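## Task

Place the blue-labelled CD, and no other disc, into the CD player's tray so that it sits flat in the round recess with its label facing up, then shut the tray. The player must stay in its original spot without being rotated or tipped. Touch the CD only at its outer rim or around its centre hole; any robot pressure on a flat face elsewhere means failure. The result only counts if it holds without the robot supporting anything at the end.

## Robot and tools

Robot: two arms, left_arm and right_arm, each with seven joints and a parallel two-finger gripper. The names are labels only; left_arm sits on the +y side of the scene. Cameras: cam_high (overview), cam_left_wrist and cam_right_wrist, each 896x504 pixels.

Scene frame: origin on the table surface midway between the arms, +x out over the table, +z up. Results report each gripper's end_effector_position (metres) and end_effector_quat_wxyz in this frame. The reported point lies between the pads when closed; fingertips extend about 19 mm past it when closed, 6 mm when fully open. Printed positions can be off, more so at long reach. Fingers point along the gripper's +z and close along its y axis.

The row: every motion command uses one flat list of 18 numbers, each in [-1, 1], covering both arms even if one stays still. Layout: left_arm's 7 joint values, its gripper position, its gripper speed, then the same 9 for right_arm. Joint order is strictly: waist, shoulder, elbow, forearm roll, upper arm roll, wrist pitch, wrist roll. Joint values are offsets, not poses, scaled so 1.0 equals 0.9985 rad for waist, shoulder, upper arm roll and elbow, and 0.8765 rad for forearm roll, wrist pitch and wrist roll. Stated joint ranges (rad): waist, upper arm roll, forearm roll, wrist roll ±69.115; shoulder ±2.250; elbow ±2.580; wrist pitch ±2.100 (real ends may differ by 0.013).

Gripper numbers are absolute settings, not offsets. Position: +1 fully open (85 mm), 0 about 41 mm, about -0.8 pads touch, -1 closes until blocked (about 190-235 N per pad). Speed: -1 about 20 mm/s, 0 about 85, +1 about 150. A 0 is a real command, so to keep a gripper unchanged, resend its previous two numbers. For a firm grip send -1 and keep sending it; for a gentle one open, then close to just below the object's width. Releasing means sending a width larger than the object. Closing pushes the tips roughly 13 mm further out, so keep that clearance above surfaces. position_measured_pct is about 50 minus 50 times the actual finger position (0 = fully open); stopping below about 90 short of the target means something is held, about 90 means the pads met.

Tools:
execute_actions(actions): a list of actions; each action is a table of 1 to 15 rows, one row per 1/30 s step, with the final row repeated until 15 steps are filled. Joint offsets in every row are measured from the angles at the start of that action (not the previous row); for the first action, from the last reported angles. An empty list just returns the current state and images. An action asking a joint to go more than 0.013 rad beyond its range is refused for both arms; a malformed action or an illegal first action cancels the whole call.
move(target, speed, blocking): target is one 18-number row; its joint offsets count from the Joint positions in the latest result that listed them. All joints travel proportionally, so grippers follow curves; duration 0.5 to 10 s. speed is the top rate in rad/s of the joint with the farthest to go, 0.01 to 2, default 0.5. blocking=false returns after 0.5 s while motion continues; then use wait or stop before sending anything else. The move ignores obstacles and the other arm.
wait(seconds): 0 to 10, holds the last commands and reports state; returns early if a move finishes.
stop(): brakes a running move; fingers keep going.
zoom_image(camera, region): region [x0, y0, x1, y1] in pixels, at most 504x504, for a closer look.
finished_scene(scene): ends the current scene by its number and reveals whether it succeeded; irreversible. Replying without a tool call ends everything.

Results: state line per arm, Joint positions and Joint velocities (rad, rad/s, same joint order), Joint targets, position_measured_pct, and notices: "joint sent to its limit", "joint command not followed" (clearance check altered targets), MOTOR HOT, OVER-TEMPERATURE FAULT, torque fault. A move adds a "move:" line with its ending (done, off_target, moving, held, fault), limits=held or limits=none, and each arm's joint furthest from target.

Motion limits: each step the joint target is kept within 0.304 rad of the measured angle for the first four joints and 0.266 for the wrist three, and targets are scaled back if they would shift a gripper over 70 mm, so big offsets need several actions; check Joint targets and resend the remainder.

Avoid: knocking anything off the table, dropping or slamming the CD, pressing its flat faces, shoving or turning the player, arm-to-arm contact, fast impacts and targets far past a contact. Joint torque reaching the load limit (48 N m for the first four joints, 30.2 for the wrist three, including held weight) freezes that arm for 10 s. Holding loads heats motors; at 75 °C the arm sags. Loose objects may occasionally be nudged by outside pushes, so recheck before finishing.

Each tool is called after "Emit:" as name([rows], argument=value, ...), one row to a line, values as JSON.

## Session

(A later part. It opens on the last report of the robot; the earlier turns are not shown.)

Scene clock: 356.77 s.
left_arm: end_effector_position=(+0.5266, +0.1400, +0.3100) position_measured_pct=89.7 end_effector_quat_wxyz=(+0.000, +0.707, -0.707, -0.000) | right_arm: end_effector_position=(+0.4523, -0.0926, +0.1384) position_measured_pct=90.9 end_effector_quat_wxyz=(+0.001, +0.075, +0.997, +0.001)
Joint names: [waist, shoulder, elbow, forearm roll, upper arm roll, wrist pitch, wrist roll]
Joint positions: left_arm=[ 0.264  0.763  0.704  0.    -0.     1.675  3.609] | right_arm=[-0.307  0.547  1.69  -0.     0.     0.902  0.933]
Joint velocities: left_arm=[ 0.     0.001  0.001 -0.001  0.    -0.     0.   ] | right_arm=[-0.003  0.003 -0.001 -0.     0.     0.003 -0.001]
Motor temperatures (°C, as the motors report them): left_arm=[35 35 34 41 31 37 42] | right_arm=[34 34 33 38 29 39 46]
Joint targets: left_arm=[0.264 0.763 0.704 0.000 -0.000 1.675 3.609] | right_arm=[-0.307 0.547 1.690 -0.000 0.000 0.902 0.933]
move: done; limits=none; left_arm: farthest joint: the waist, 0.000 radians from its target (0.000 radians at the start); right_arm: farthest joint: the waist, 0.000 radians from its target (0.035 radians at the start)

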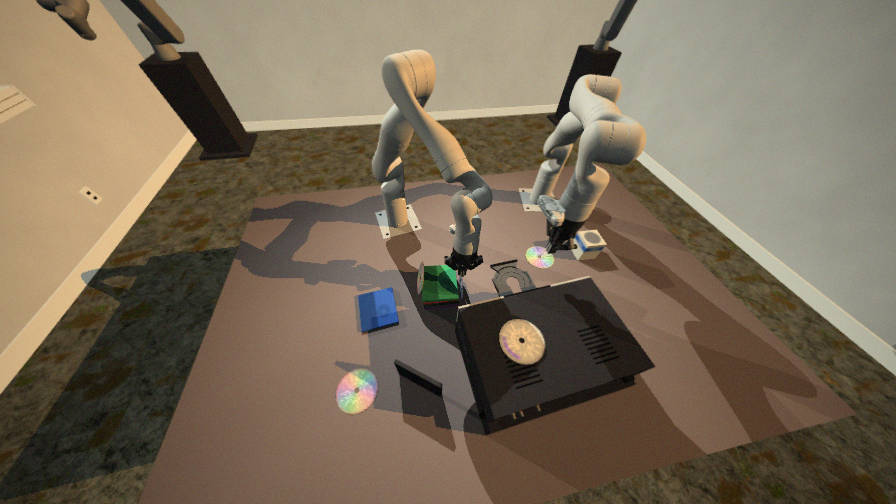

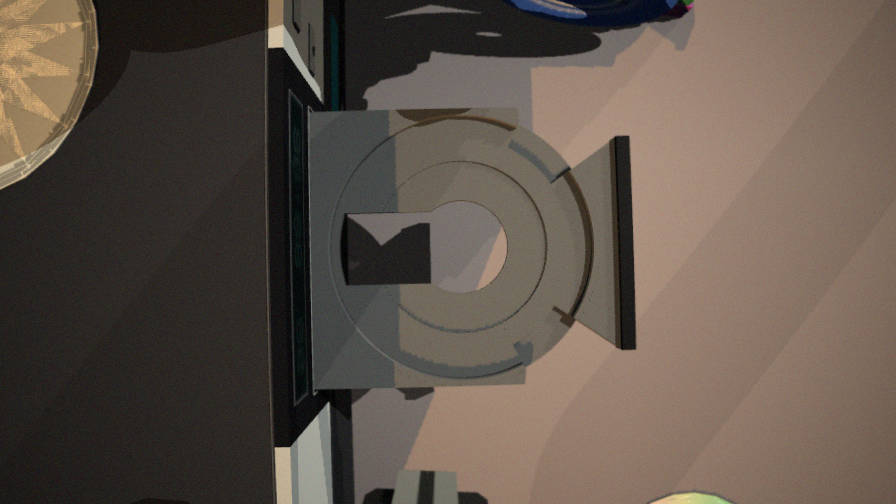

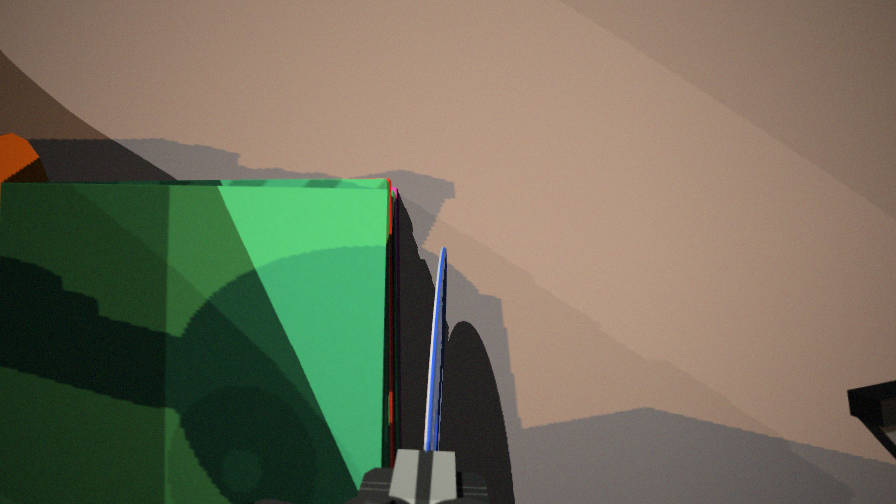

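Emit:
move(target=[0,0,0,0,0,0,0,-0.8,0.5, 0.5428,-0.6480,0.4607,0,-0.4997,-0.2875,0,-0.92,-0.6], speed=0.5)

Scene clock: 478.67 s.
left_arm: end_effector_position=(+0.5266, +0.1400, +0.3100) position_measured_pct=89.7 end_effector_quat_wxyz=(+0.000, +0.707, -0.707, -0.000) | right_arm: end_effector_position=(+0.3677, -0.1549, +0.2729) position_measured_pct=90.9 end_effector_quat_wxyz=(+0.194, +0.090, +0.973, +0.089)
Joint names: [waist, shoulder, elbow, forearm roll, upper arm roll, wrist pitch, wrist roll]
Joint positions: left_arm=[ 0.264  0.763  0.704  0.    -0.     1.675  3.609] | right_arm=[ 0.235 -0.1    2.15  -0.    -0.499  0.65   0.933]
Joint velocities: left_arm=[-0.    -0.    -0.     0.    -0.     0.001 -0.   ] | right_arm=[ 0.003 -0.001  0.     0.002 -0.    -0.001  0.   ]
Motor temperatures (°C, as the motors report them): left_arm=[35 35 34 41 31 37 42] | right_arm=[34 35 33 38 29 39 46]
Joint targets: left_arm=[0.264 0.763 0.704 0.000 -0.000 1.675 3.609] | right_arm=[0.235 -0.100 2.150 -0.000 -0.499 0.650 0.933]
move: done; limits=none; left_arm: farthest joint: the waist, 0.000 radians from its target (0.000 radians at the start); right_arm: farthest joint: the waist, 0.000 radians from its target (0.542 radians at the start)

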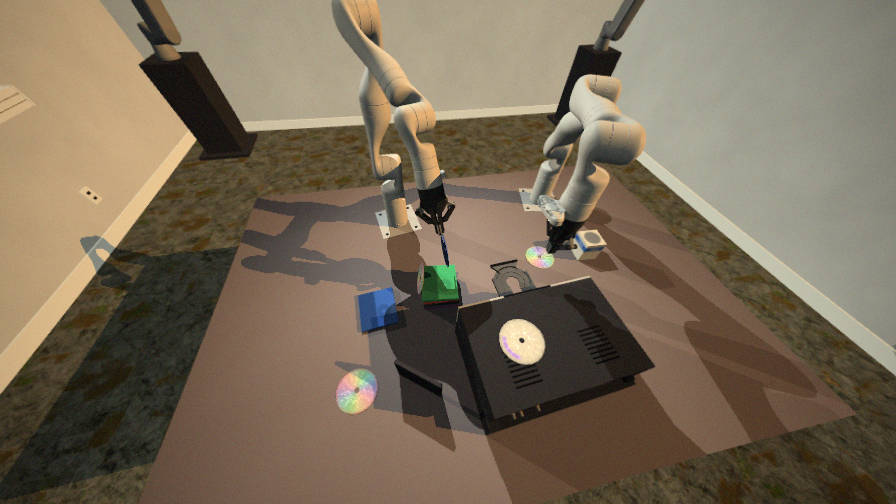

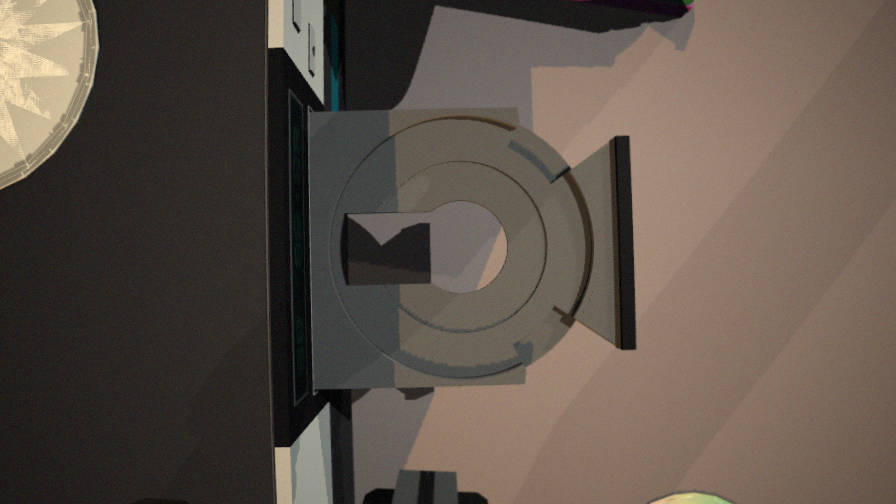

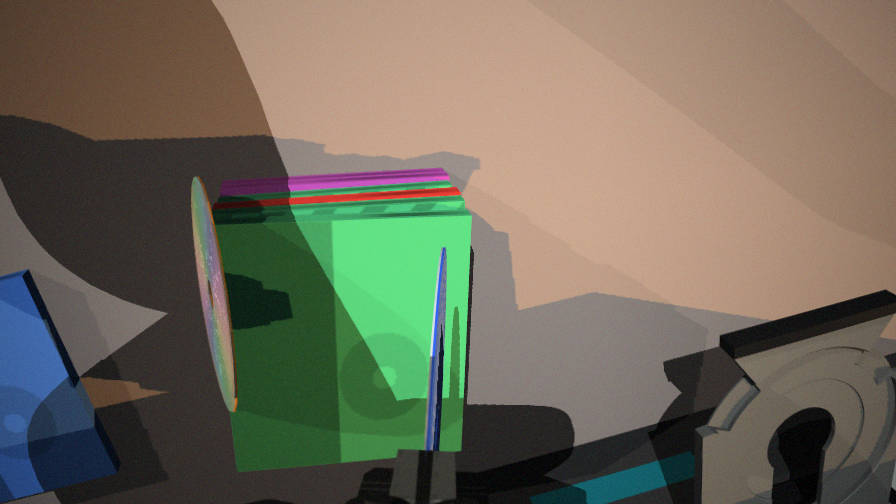

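Emit:
move(target=[0,0,0,0,0,0,0,-0.8,0.5, 0,0,0.2504,0.4564,0,-0.8214,-0.2282,-0.92,-0.6], speed=0.6)

Emit:
move(target=[0,0,0,0,0,0,0,-0.8,0.5, 0,0.4006,0.1002,0.2241,0,-0.8899,-0.1517,-0.92,-0.6], speed=0.6)

Scene clock: 485.37 s.
left_arm: end_effector_position=(+0.5266, +0.1400, +0.3100) position_measured_pct=89.7 end_effector_quat_wxyz=(+0.000, +0.707, -0.707, -0.000) | right_arm: end_effector_position=(+0.4248, -0.1173, +0.2967) position_measured_pct=90.9 end_effector_quat_wxyz=(+0.394, -0.018, +0.902, +0.176)
Joint names: [waist, shoulder, elbow, forearm roll, upper arm roll, wrist pitch, wrist roll]
Joint positions: left_arm=[ 0.264  0.763  0.704  0.    -0.     1.675  3.609] | right_arm=[ 0.235 -0.1    2.4    0.4   -0.499 -0.07   0.733]
Joint velocities: left_arm=[-0.     0.001  0.001 -0.     0.    -0.     0.001] | right_arm=[ 0.     0.     0.    -0.     0.    -0.002 -0.   ]
Motor temperatures (°C, as the motors report them): left_arm=[35 35 34 41 31 37 42] | right_arm=[34 34 33 38 29 39 46]
Joint targets: left_arm=[0.264 0.763 0.704 0.000 -0.000 1.675 3.609] | right_arm=[0.235 -0.100 2.400 0.400 -0.499 -0.070 0.733]
move: done; limits=none; left_arm: farthest joint: the waist, 0.000 radians from its target (0.000 radians at the start); right_arm: farthest joint: the waist, 0.000 radians from its target (0.000 radians at the start)

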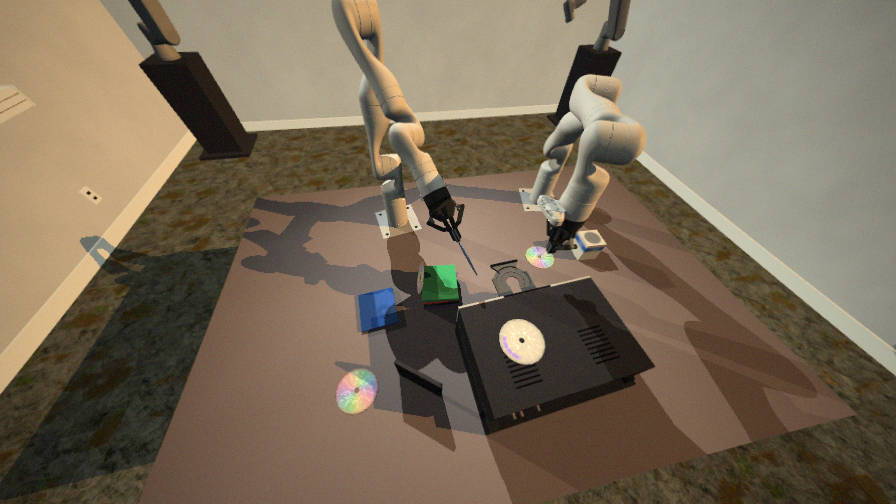

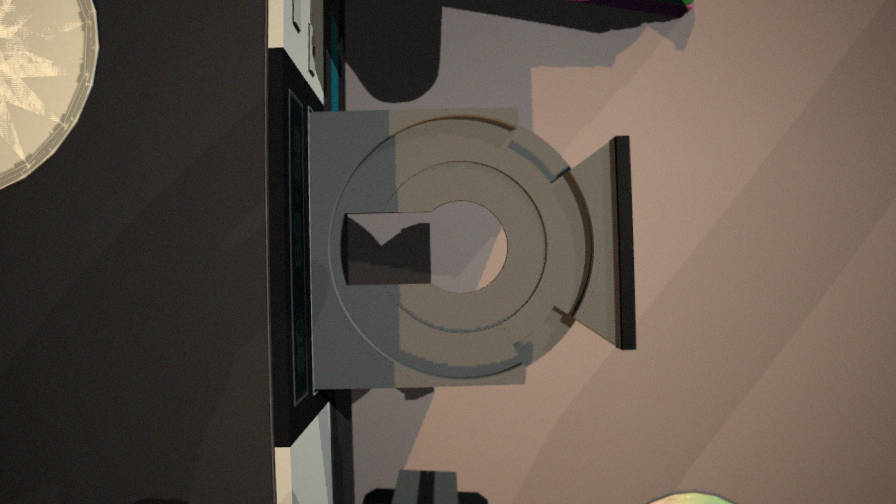

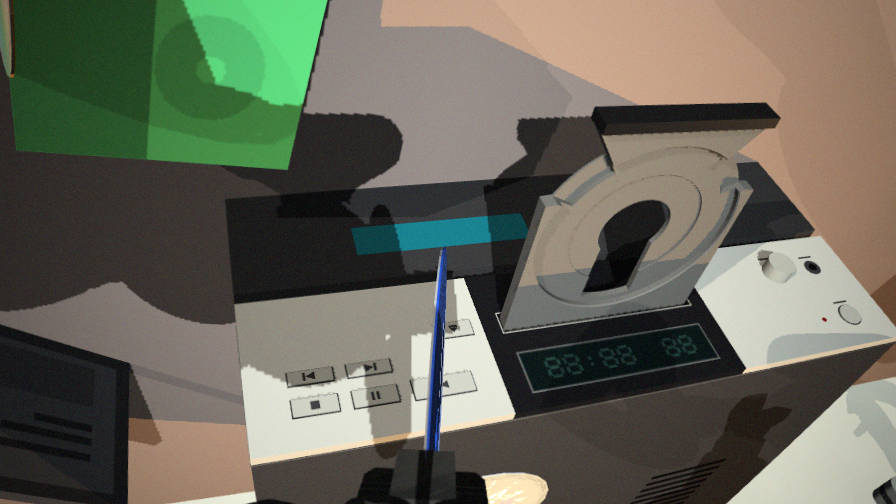

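Scene clock: 487.20 s.
left_arm: end_effector_position=(+0.5266, +0.1400, +0.3100) position_measured_pct=89.7 end_effector_quat_wxyz=(+0.000, +0.707, -0.707, -0.000) | right_arm: end_effector_position=(+0.4175, +0.0052, +0.2951) position_measured_pct=90.9 end_effector_quat_wxyz=(+0.356, -0.028, +0.813, +0.461)
Joint names: [waist, shoulder, elbow, forearm roll, upper arm roll, wrist pitch, wrist roll]
Joint positions: left_arm=[ 0.264  0.763  0.704  0.    -0.     1.675  3.609] | right_arm=[ 0.235  0.3    2.5    0.596 -0.499 -0.85   0.6  ]
Joint velocities: left_arm=[ 0.    -0.    -0.001 -0.     0.001  0.001  0.   ] | right_arm=[-0.     0.003  0.     0.001 -0.    -0.001 -0.   ]
Motor temperatures (°C, as the motors report them): left_arm=[35 35 34 41 31 37 42] | right_arm=[34 34 33 38 29 39 46]
Joint targets: left_arm=[0.264 0.763 0.704 0.000 -0.000 1.675 3.609] | right_arm=[0.235 0.300 2.500 0.596 -0.499 -0.850 0.600]
move: done; limits=none; left_arm: farthest joint: the waist, 0.000 radians from its target (0.000 radians at the start); right_arm: farthest joint: the waist, 0.000 radians from its target (0.000 radians at the start)

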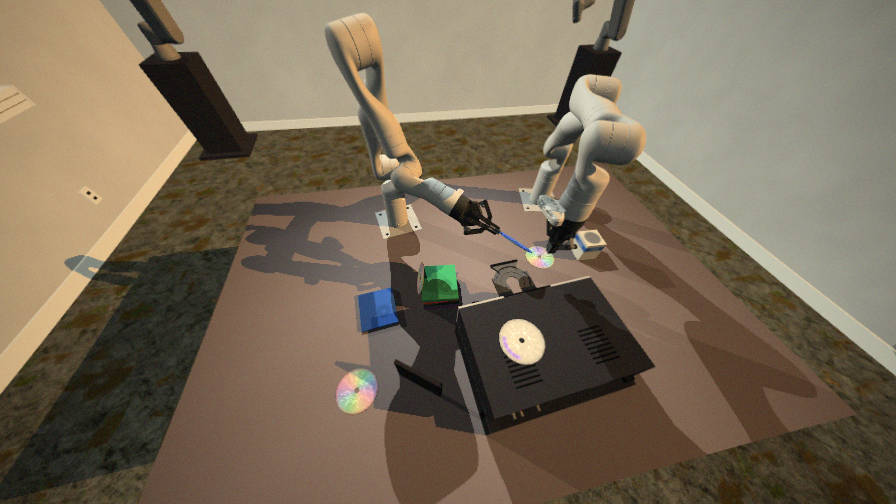

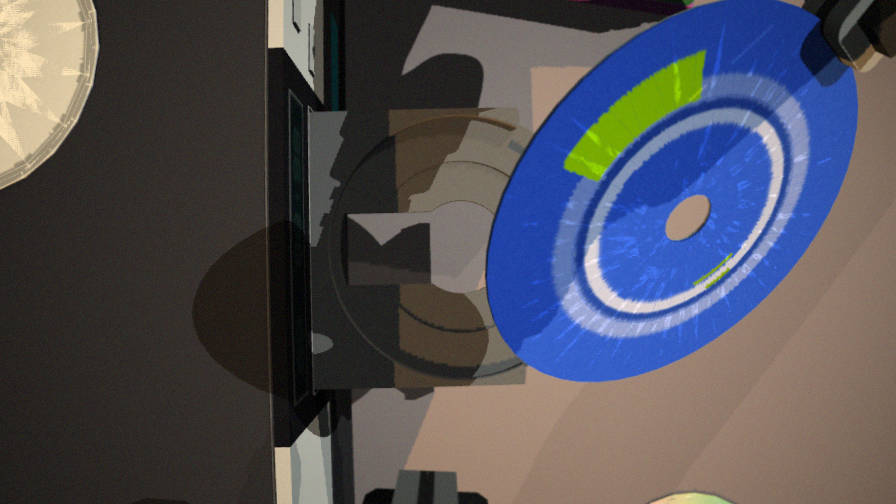

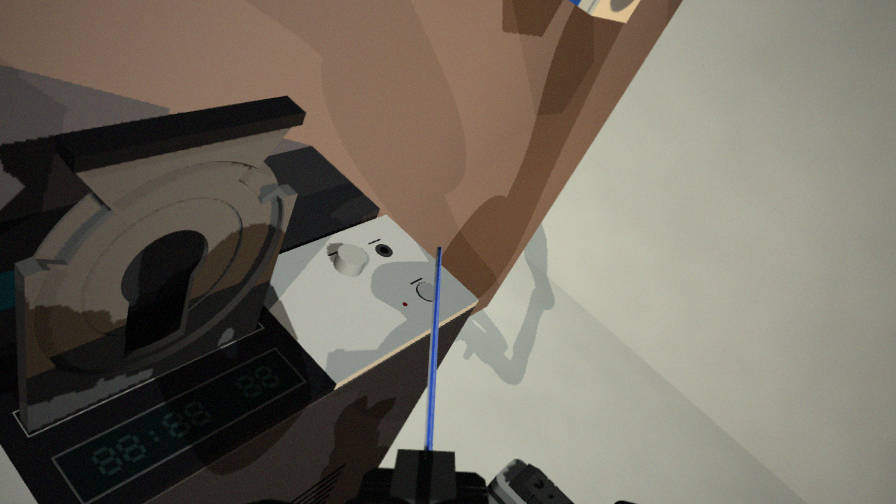

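Emit:
move(target=[0,0,0,0,0,0,0,-0.8,0.5, 0.0004,0.8294,-0.0150,0,0,-0.8373,0,-0.92,-0.6], speed=0.55)

Scene clock: 493.00 s.
left_arm: end_effector_position=(+0.5266, +0.1400, +0.3100) position_measured_pct=89.7 end_effector_quat_wxyz=(+0.000, +0.707, -0.707, -0.000) | right_arm: end_effector_position=(+0.4603, +0.0062, +0.1847) position_measured_pct=90.9 end_effector_quat_wxyz=(+0.234, +0.246, +0.682, +0.648)
Joint names: [waist, shoulder, elbow, forearm roll, upper arm roll, wrist pitch, wrist roll]
Joint positions: left_arm=[ 0.264  0.763  0.704  0.    -0.     1.675  3.609] | right_arm=[ 0.235  1.128  2.486  0.596 -0.499 -1.584  0.6  ]
Joint velocities: left_arm=[-0. -0. -0.  0. -0. -0.  0.] | right_arm=[-0.     0.002 -0.    -0.001 -0.    -0.    -0.   ]
Motor temperatures (°C, as the motors report them): left_arm=[35 35 34 41 31 37 42] | right_arm=[34 34 33 38 29 39 46]
Joint targets: left_arm=[0.264 0.763 0.704 0.000 -0.000 1.675 3.609] | right_arm=[0.235 1.128 2.486 0.596 -0.499 -1.584 0.600]
move: done; limits=none; left_arm: farthest joint: the waist, 0.000 radians from its target (0.000 radians at the start); right_arm: farthest joint: the waist, 0.000 radians from its target (0.001 radians at the start)

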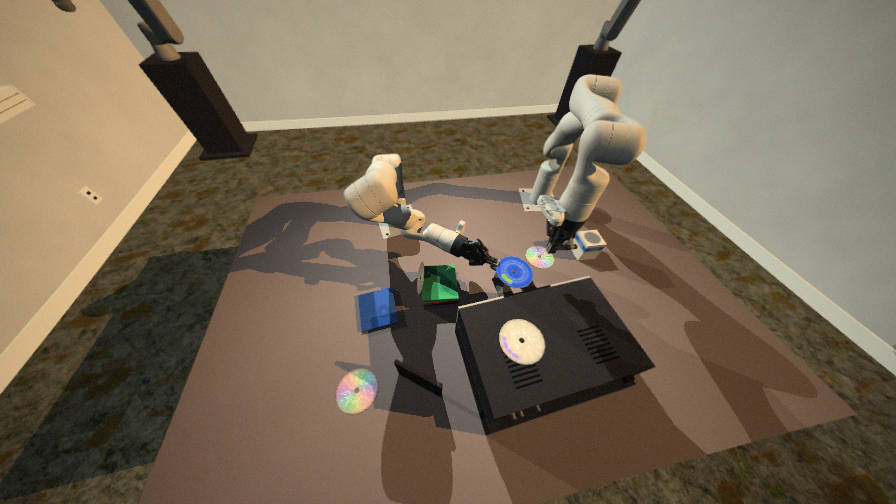

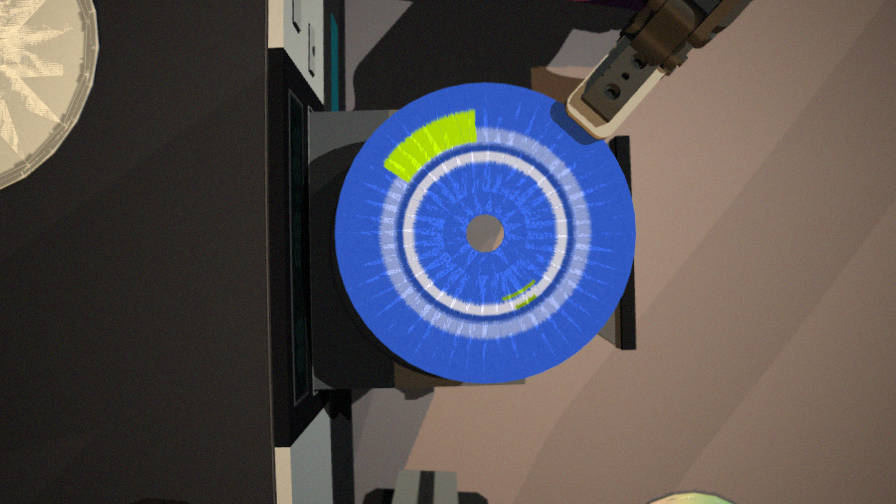

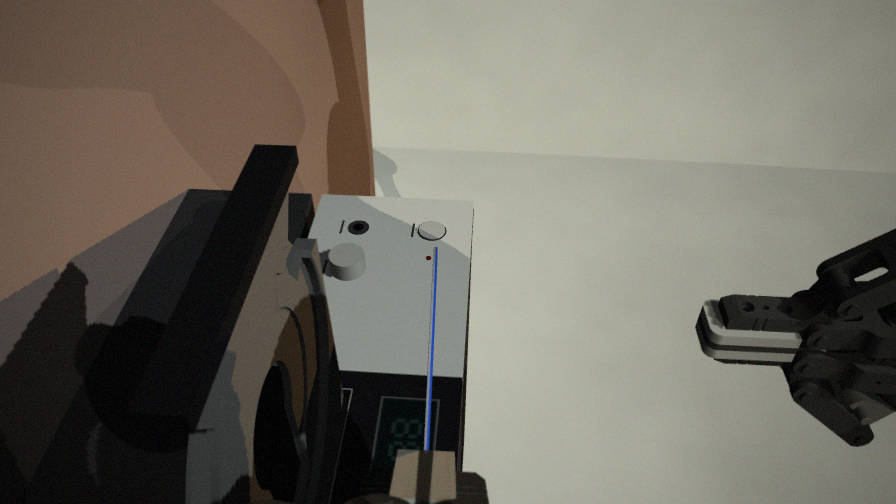

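Emit:
zoom_image(camera="cam_left_wrist", region=[460, 30, 720, 260])

Region (460, 30, 720, 260) of cam_left_wrist's 896x504 image, scaled by 1.938; it fills the top 446 rows of this view, and the rest is white.

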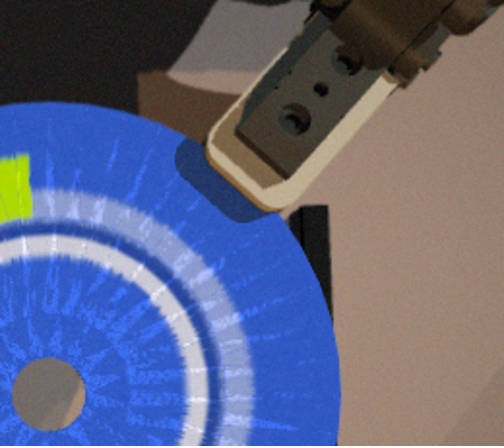

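Emit:
move(target=[0,0,0,0,0,0,0,-0.8,0.5, 0.0681,0.0955,-0.0643,0.1231,0,0.0716,0.0495,-0.92,-0.6], speed=0.2)

Scene clock: 553.03 s.
left_arm: end_effector_position=(+0.5267, +0.1400, +0.3100) position_measured_pct=89.7 end_effector_quat_wxyz=(+0.000, +0.707, -0.707, -0.000) | right_arm: end_effector_position=(+0.4648, +0.0026, +0.1548) position_measured_pct=90.9 end_effector_quat_wxyz=(+0.224, +0.235, +0.685, +0.652)
Joint names: [waist, shoulder, elbow, forearm roll, upper arm roll, wrist pitch, wrist roll]
Joint positions: left_arm=[ 0.264  0.763  0.704  0.    -0.     1.675  3.609] | right_arm=[ 0.303  1.223  2.421  0.704 -0.499 -1.521  0.643]
Joint velocities: left_arm=[-0.     0.    -0.001  0.     0.001 -0.002 -0.   ] | right_arm=[ 0.002  0.004 -0.    -0.001 -0.    -0.     0.   ]
Motor temperatures (°C, as the motors report them): left_arm=[35 35 34 41 31 37 42] | right_arm=[34 34 33 38 29 39 46]
Joint targets: left_arm=[0.264 0.763 0.704 0.000 -0.000 1.675 3.609] | right_arm=[0.303 1.223 2.421 0.704 -0.499 -1.521 0.643]
move: done; limits=none; left_arm: farthest joint: the waist, 0.000 radians from its target (0.000 radians at the start); right_arm: farthest joint: the waist, 0.000 radians from its target (0.068 radians at the start)

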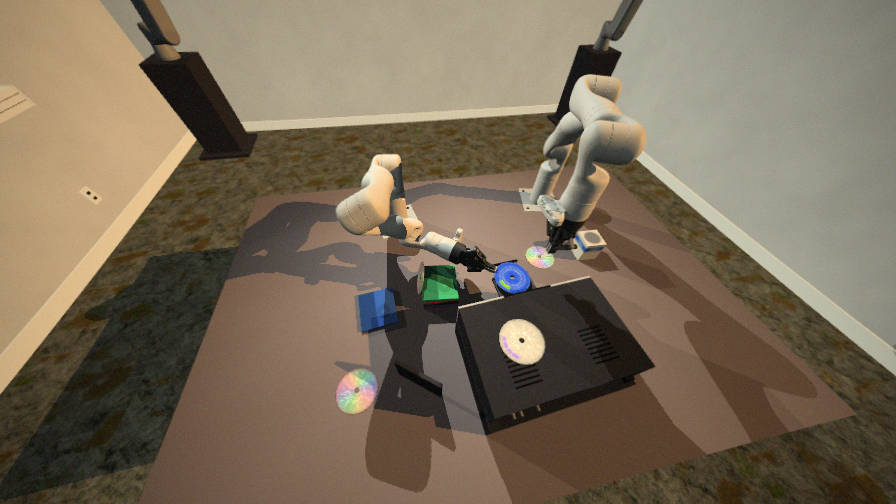

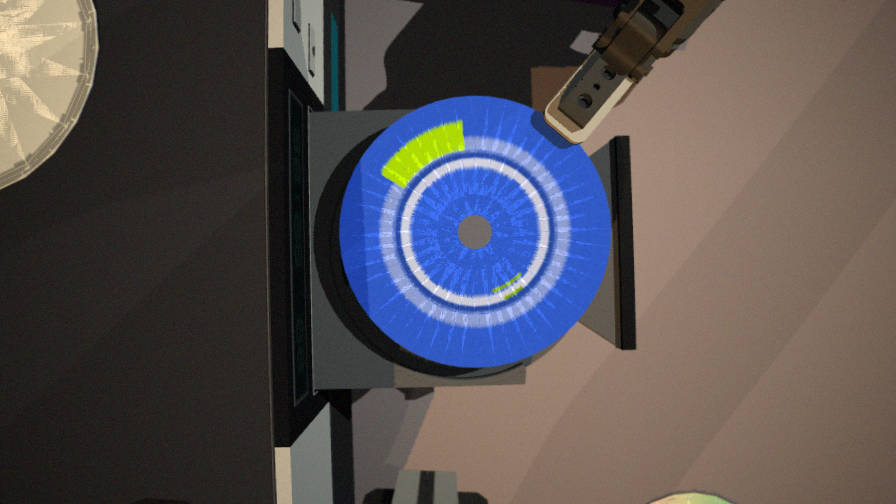

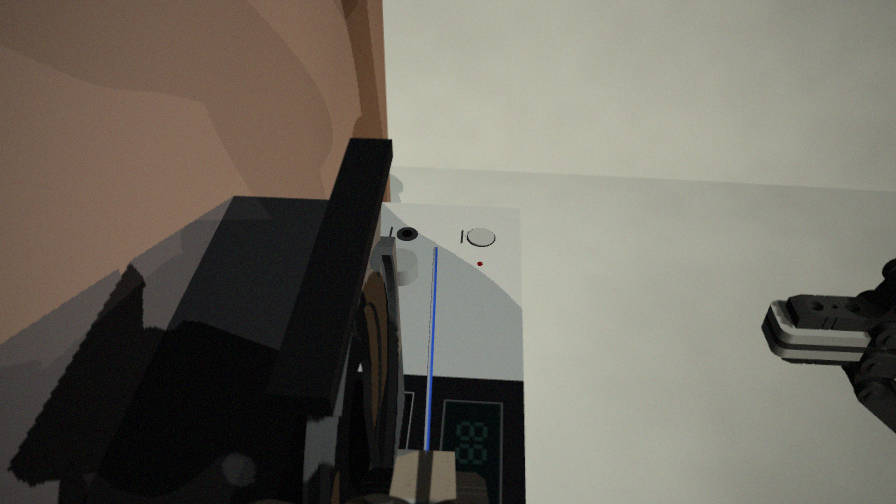

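Emit:
zoom_image(camera="cam_left_wrist", region=[300, 60, 660, 400])

Region (300, 60, 660, 400) of cam_left_wrist's 896x504 image, scaled by 1.400.

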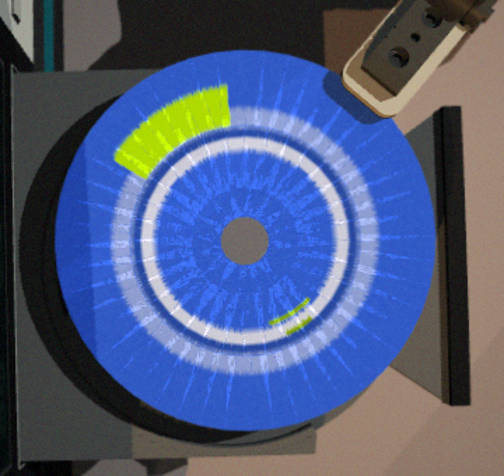

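Emit:
zoom_image(camera="cam_right_wrist", region=[300, 220, 520, 504])

Region (300, 220, 520, 504) of cam_right_wrist's 896x504 image, scaled by 1.775; it fills the left 390 columns of this view, and the rest is white.

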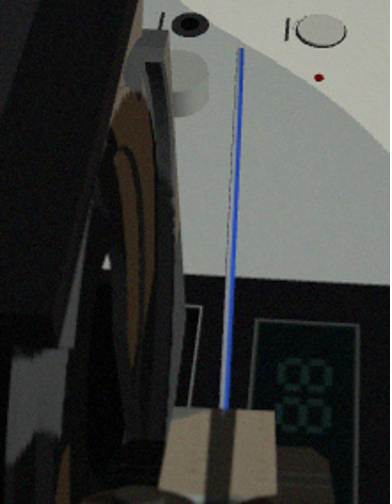

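Emit:
move(target=[0,0,0,0,0,0,0,-0.8,0.5, 0.00625,0.03295,-0.01318,0.01653,0,-0.0005,0.02199,-0.92,-0.6], speed=0.08)

Emit:
zoom_image(camera="cam_right_wrist", region=[340, 220, 520, 504])

Scene clock: 602.60 s.
left_arm: end_effector_position=(+0.5267, +0.1400, +0.3100) position_measured_pct=89.7 end_effector_quat_wxyz=(+0.000, +0.707, -0.707, -0.000) | right_arm: end_effector_position=(+0.4648, +0.0027, +0.1454) position_measured_pct=90.9 end_effector_quat_wxyz=(+0.224, +0.235, +0.685, +0.652)
Joint names: [waist, shoulder, elbow, forearm roll, upper arm roll, wrist pitch, wrist roll]
Joint positions: left_arm=[ 0.264  0.763  0.704  0.    -0.     1.675  3.609] | right_arm=[ 0.309  1.256  2.408  0.718 -0.499 -1.521  0.663]
Joint velocities: left_arm=[-0.     0.    -0.001 -0.     0.001  0.    -0.   ] | right_arm=[ 0.001  0.003 -0.    -0.001  0.    -0.002  0.   ]
Motor temperatures (°C, as the motors report them): left_arm=[35 35 34 41 31 37 42] | right_arm=[34 34 33 38 29 39 46]
Joint targets: left_arm=[0.264 0.763 0.704 0.000 -0.000 1.675 3.609] | right_arm=[0.309 1.256 2.408 0.718 -0.499 -1.521 0.663]
move: done; limits=none; left_arm: farthest joint: the waist, 0.000 radians from its target (0.000 radians at the start); right_arm: farthest joint: the waist, 0.000 radians from its target (0.006 radians at the start)

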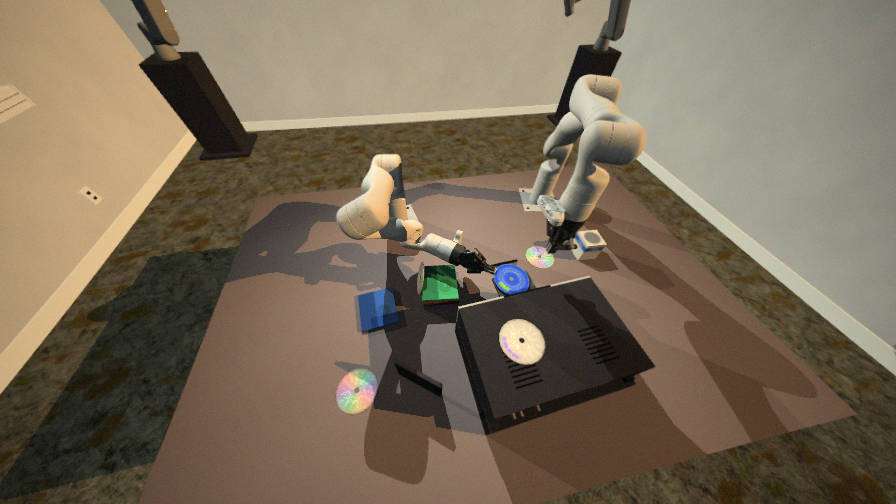

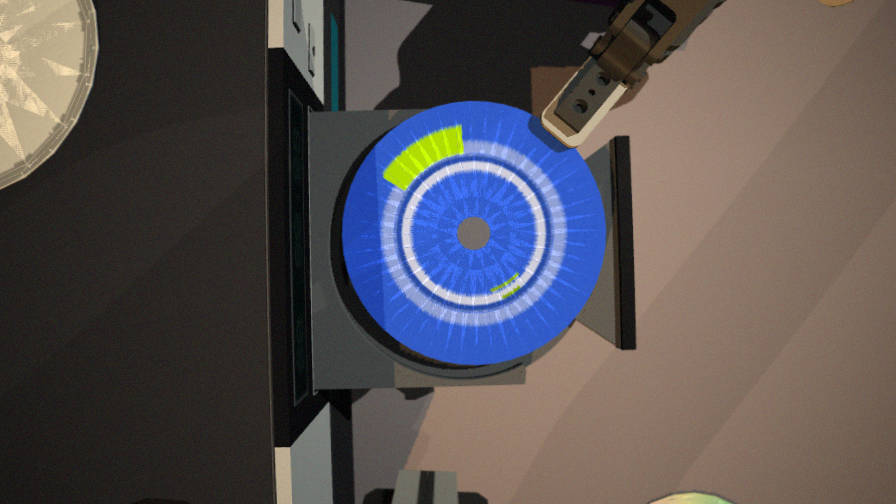

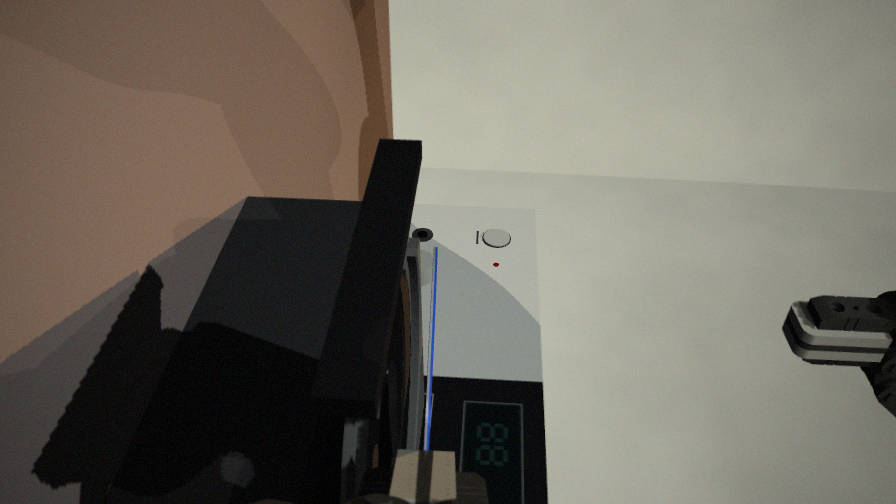

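Region (340, 220, 520, 504) of cam_right_wrist's 896x504 image, scaled by 1.775; it fills the left 319 columns of this view, and the rest is white.

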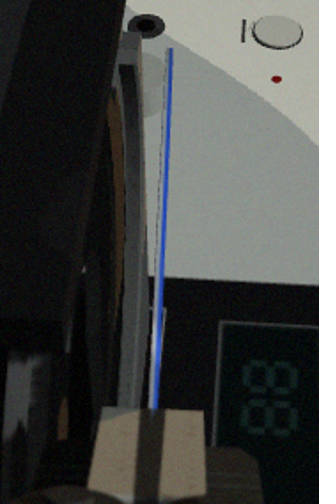

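Emit:
move(target=[0,0,0,0,0,0,0,-0.8,0.5, 0.00428,0.02254,-0.00902,0.01131,0,-0.0003,0.01505,-0.92,-0.6], speed=0.05)

Emit:
zoom_image(camera="cam_right_wrist", region=[360, 220, 520, 504])

Scene clock: 618.07 s.
left_arm: end_effector_position=(+0.5267, +0.1400, +0.3100) position_measured_pct=89.7 end_effector_quat_wxyz=(+0.000, +0.707, -0.707, -0.000) | right_arm: end_effector_position=(+0.4647, +0.0027, +0.1390) position_measured_pct=90.9 end_effector_quat_wxyz=(+0.224, +0.235, +0.685, +0.652)
Joint names: [waist, shoulder, elbow, forearm roll, upper arm roll, wrist pitch, wrist roll]
Joint positions: left_arm=[ 0.264  0.763  0.704  0.    -0.     1.675  3.609] | right_arm=[ 0.313  1.278  2.399  0.728 -0.499 -1.522  0.676]
Joint velocities: left_arm=[-0.001 -0.    -0.002  0.    -0.001 -0.     0.   ] | right_arm=[ 0.001  0.003 -0.    -0.    -0.     0.001  0.   ]
Motor temperatures (°C, as the motors report them): left_arm=[35 35 34 41 31 37 42] | right_arm=[34 34 33 38 29 39 46]
Joint targets: left_arm=[0.264 0.763 0.704 0.000 -0.000 1.675 3.609] | right_arm=[0.313 1.278 2.399 0.728 -0.499 -1.522 0.676]
move: done; limits=none; left_arm: farthest joint: the waist, 0.000 radians from its target (0.000 radians at the start); right_arm: farthest joint: the shoulder, 0.001 radians from its target (0.022 radians at the start)

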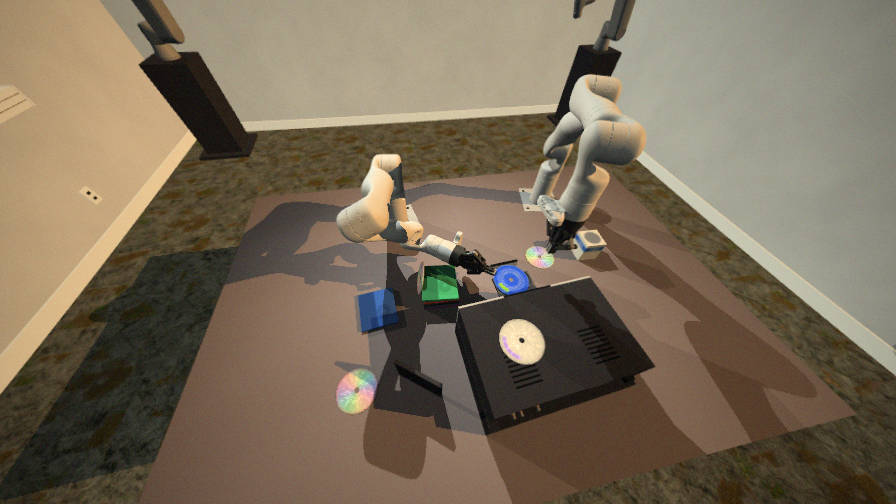

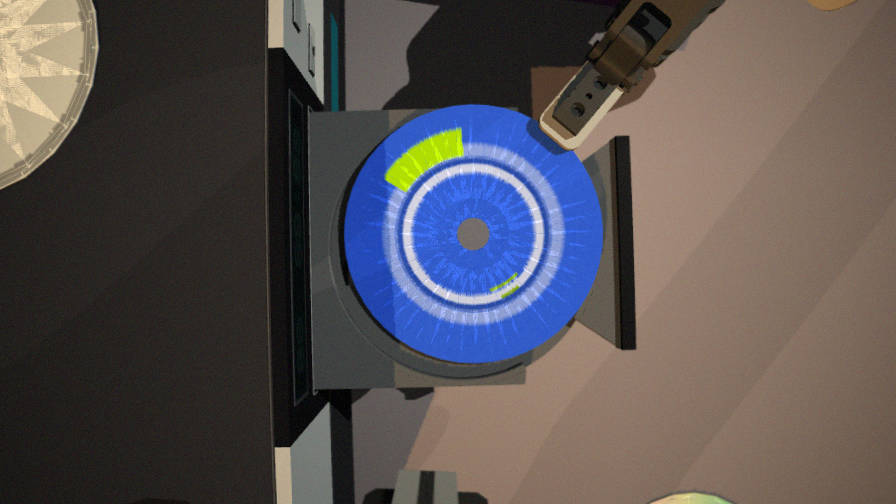

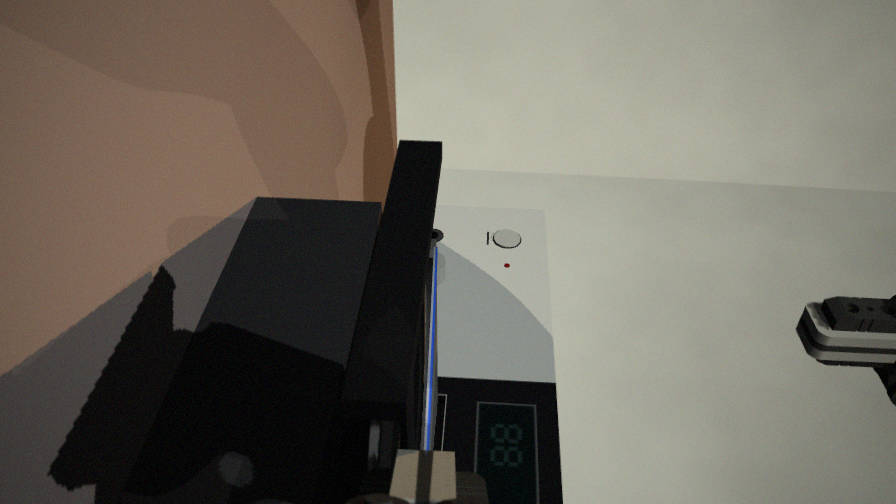

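Region (360, 220, 520, 504) of cam_right_wrist's 896x504 image, scaled by 1.775; it fills the left 284 columns of this view, and the rest is white.

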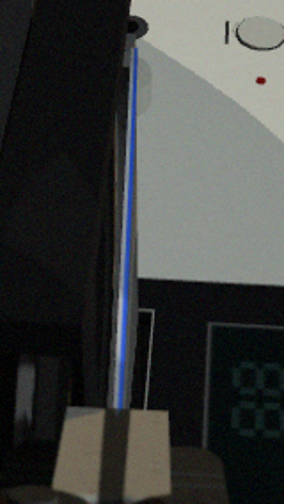

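Emit:
execute_actions(actions=[])

Scene clock: 641.27 s.
left_arm: end_effector_position=(+0.5267, +0.1400, +0.3100) position_measured_pct=89.7 end_effector_quat_wxyz=(+0.000, +0.707, -0.707, -0.000) | right_arm: end_effector_position=(+0.4647, +0.0027, +0.1389) position_measured_pct=90.9 end_effector_quat_wxyz=(+0.224, +0.235, +0.685, +0.652)
Joint names: [waist, shoulder, elbow, forearm roll, upper arm roll, wrist pitch, wrist roll]
Joint positions: left_arm=[ 0.264  0.763  0.704  0.    -0.     1.675  3.609] | right_arm=[ 0.313  1.278  2.399  0.728 -0.499 -1.522  0.676]
Joint velocities: left_arm=[ 0.    -0.    -0.002 -0.001 -0.001 -0.    -0.   ] | right_arm=[ 0.001  0.002 -0.    -0.001  0.     0.001  0.   ]
Motor temperatures (°C, as the motors report them): left_arm=[35 35 34 41 31 37 42] | right_arm=[34 34 33 38 29 39 46]
Joint targets: left_arm=[0.264 0.763 0.704 0.000 -0.000 1.675 3.609] | right_arm=[0.313 1.278 2.399 0.728 -0.499 -1.522 0.676]

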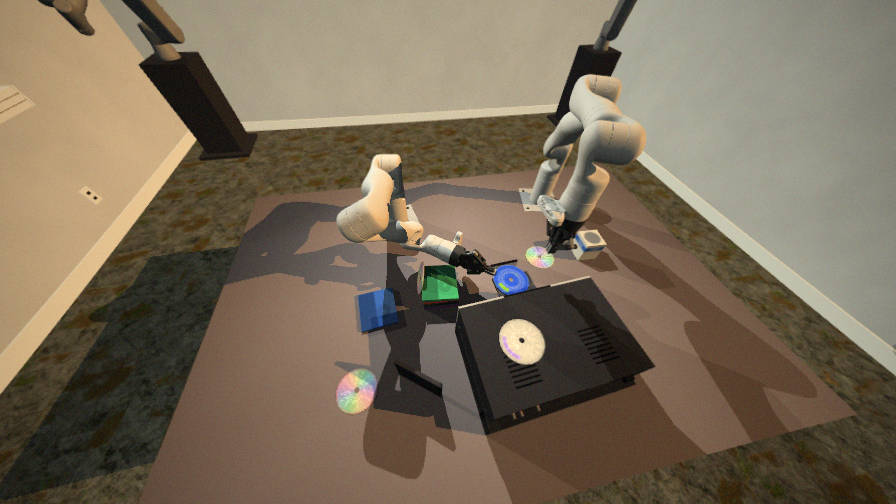

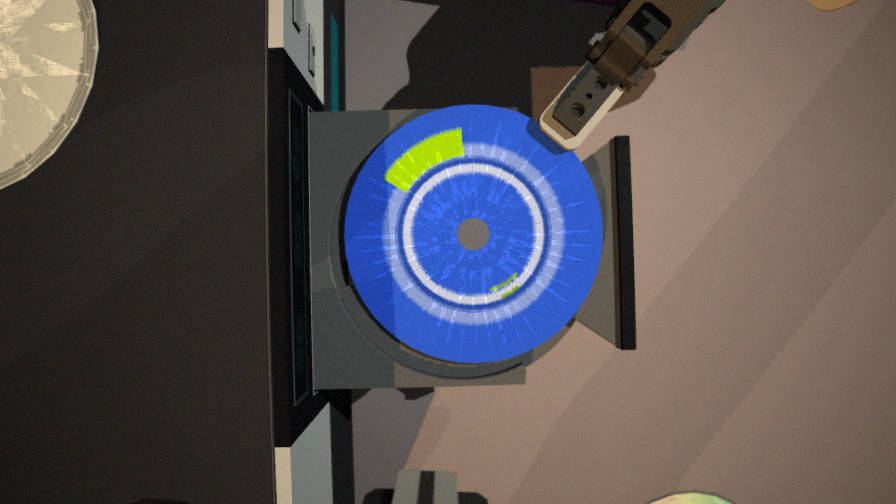

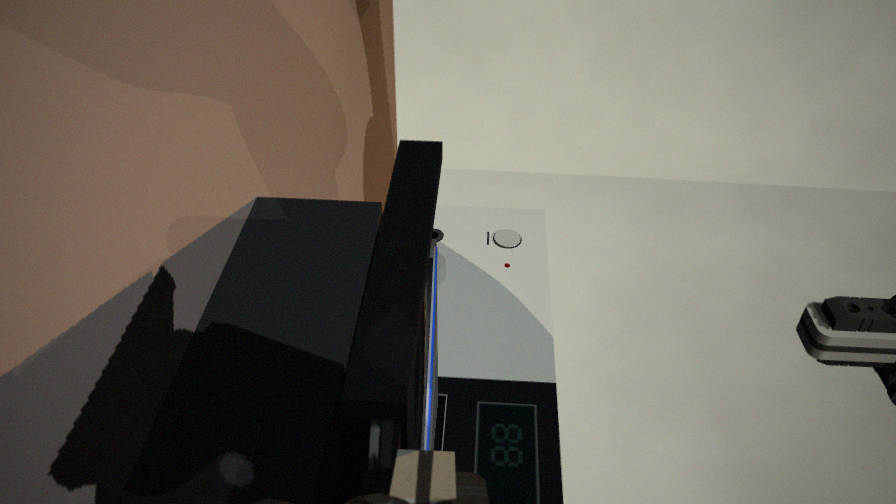

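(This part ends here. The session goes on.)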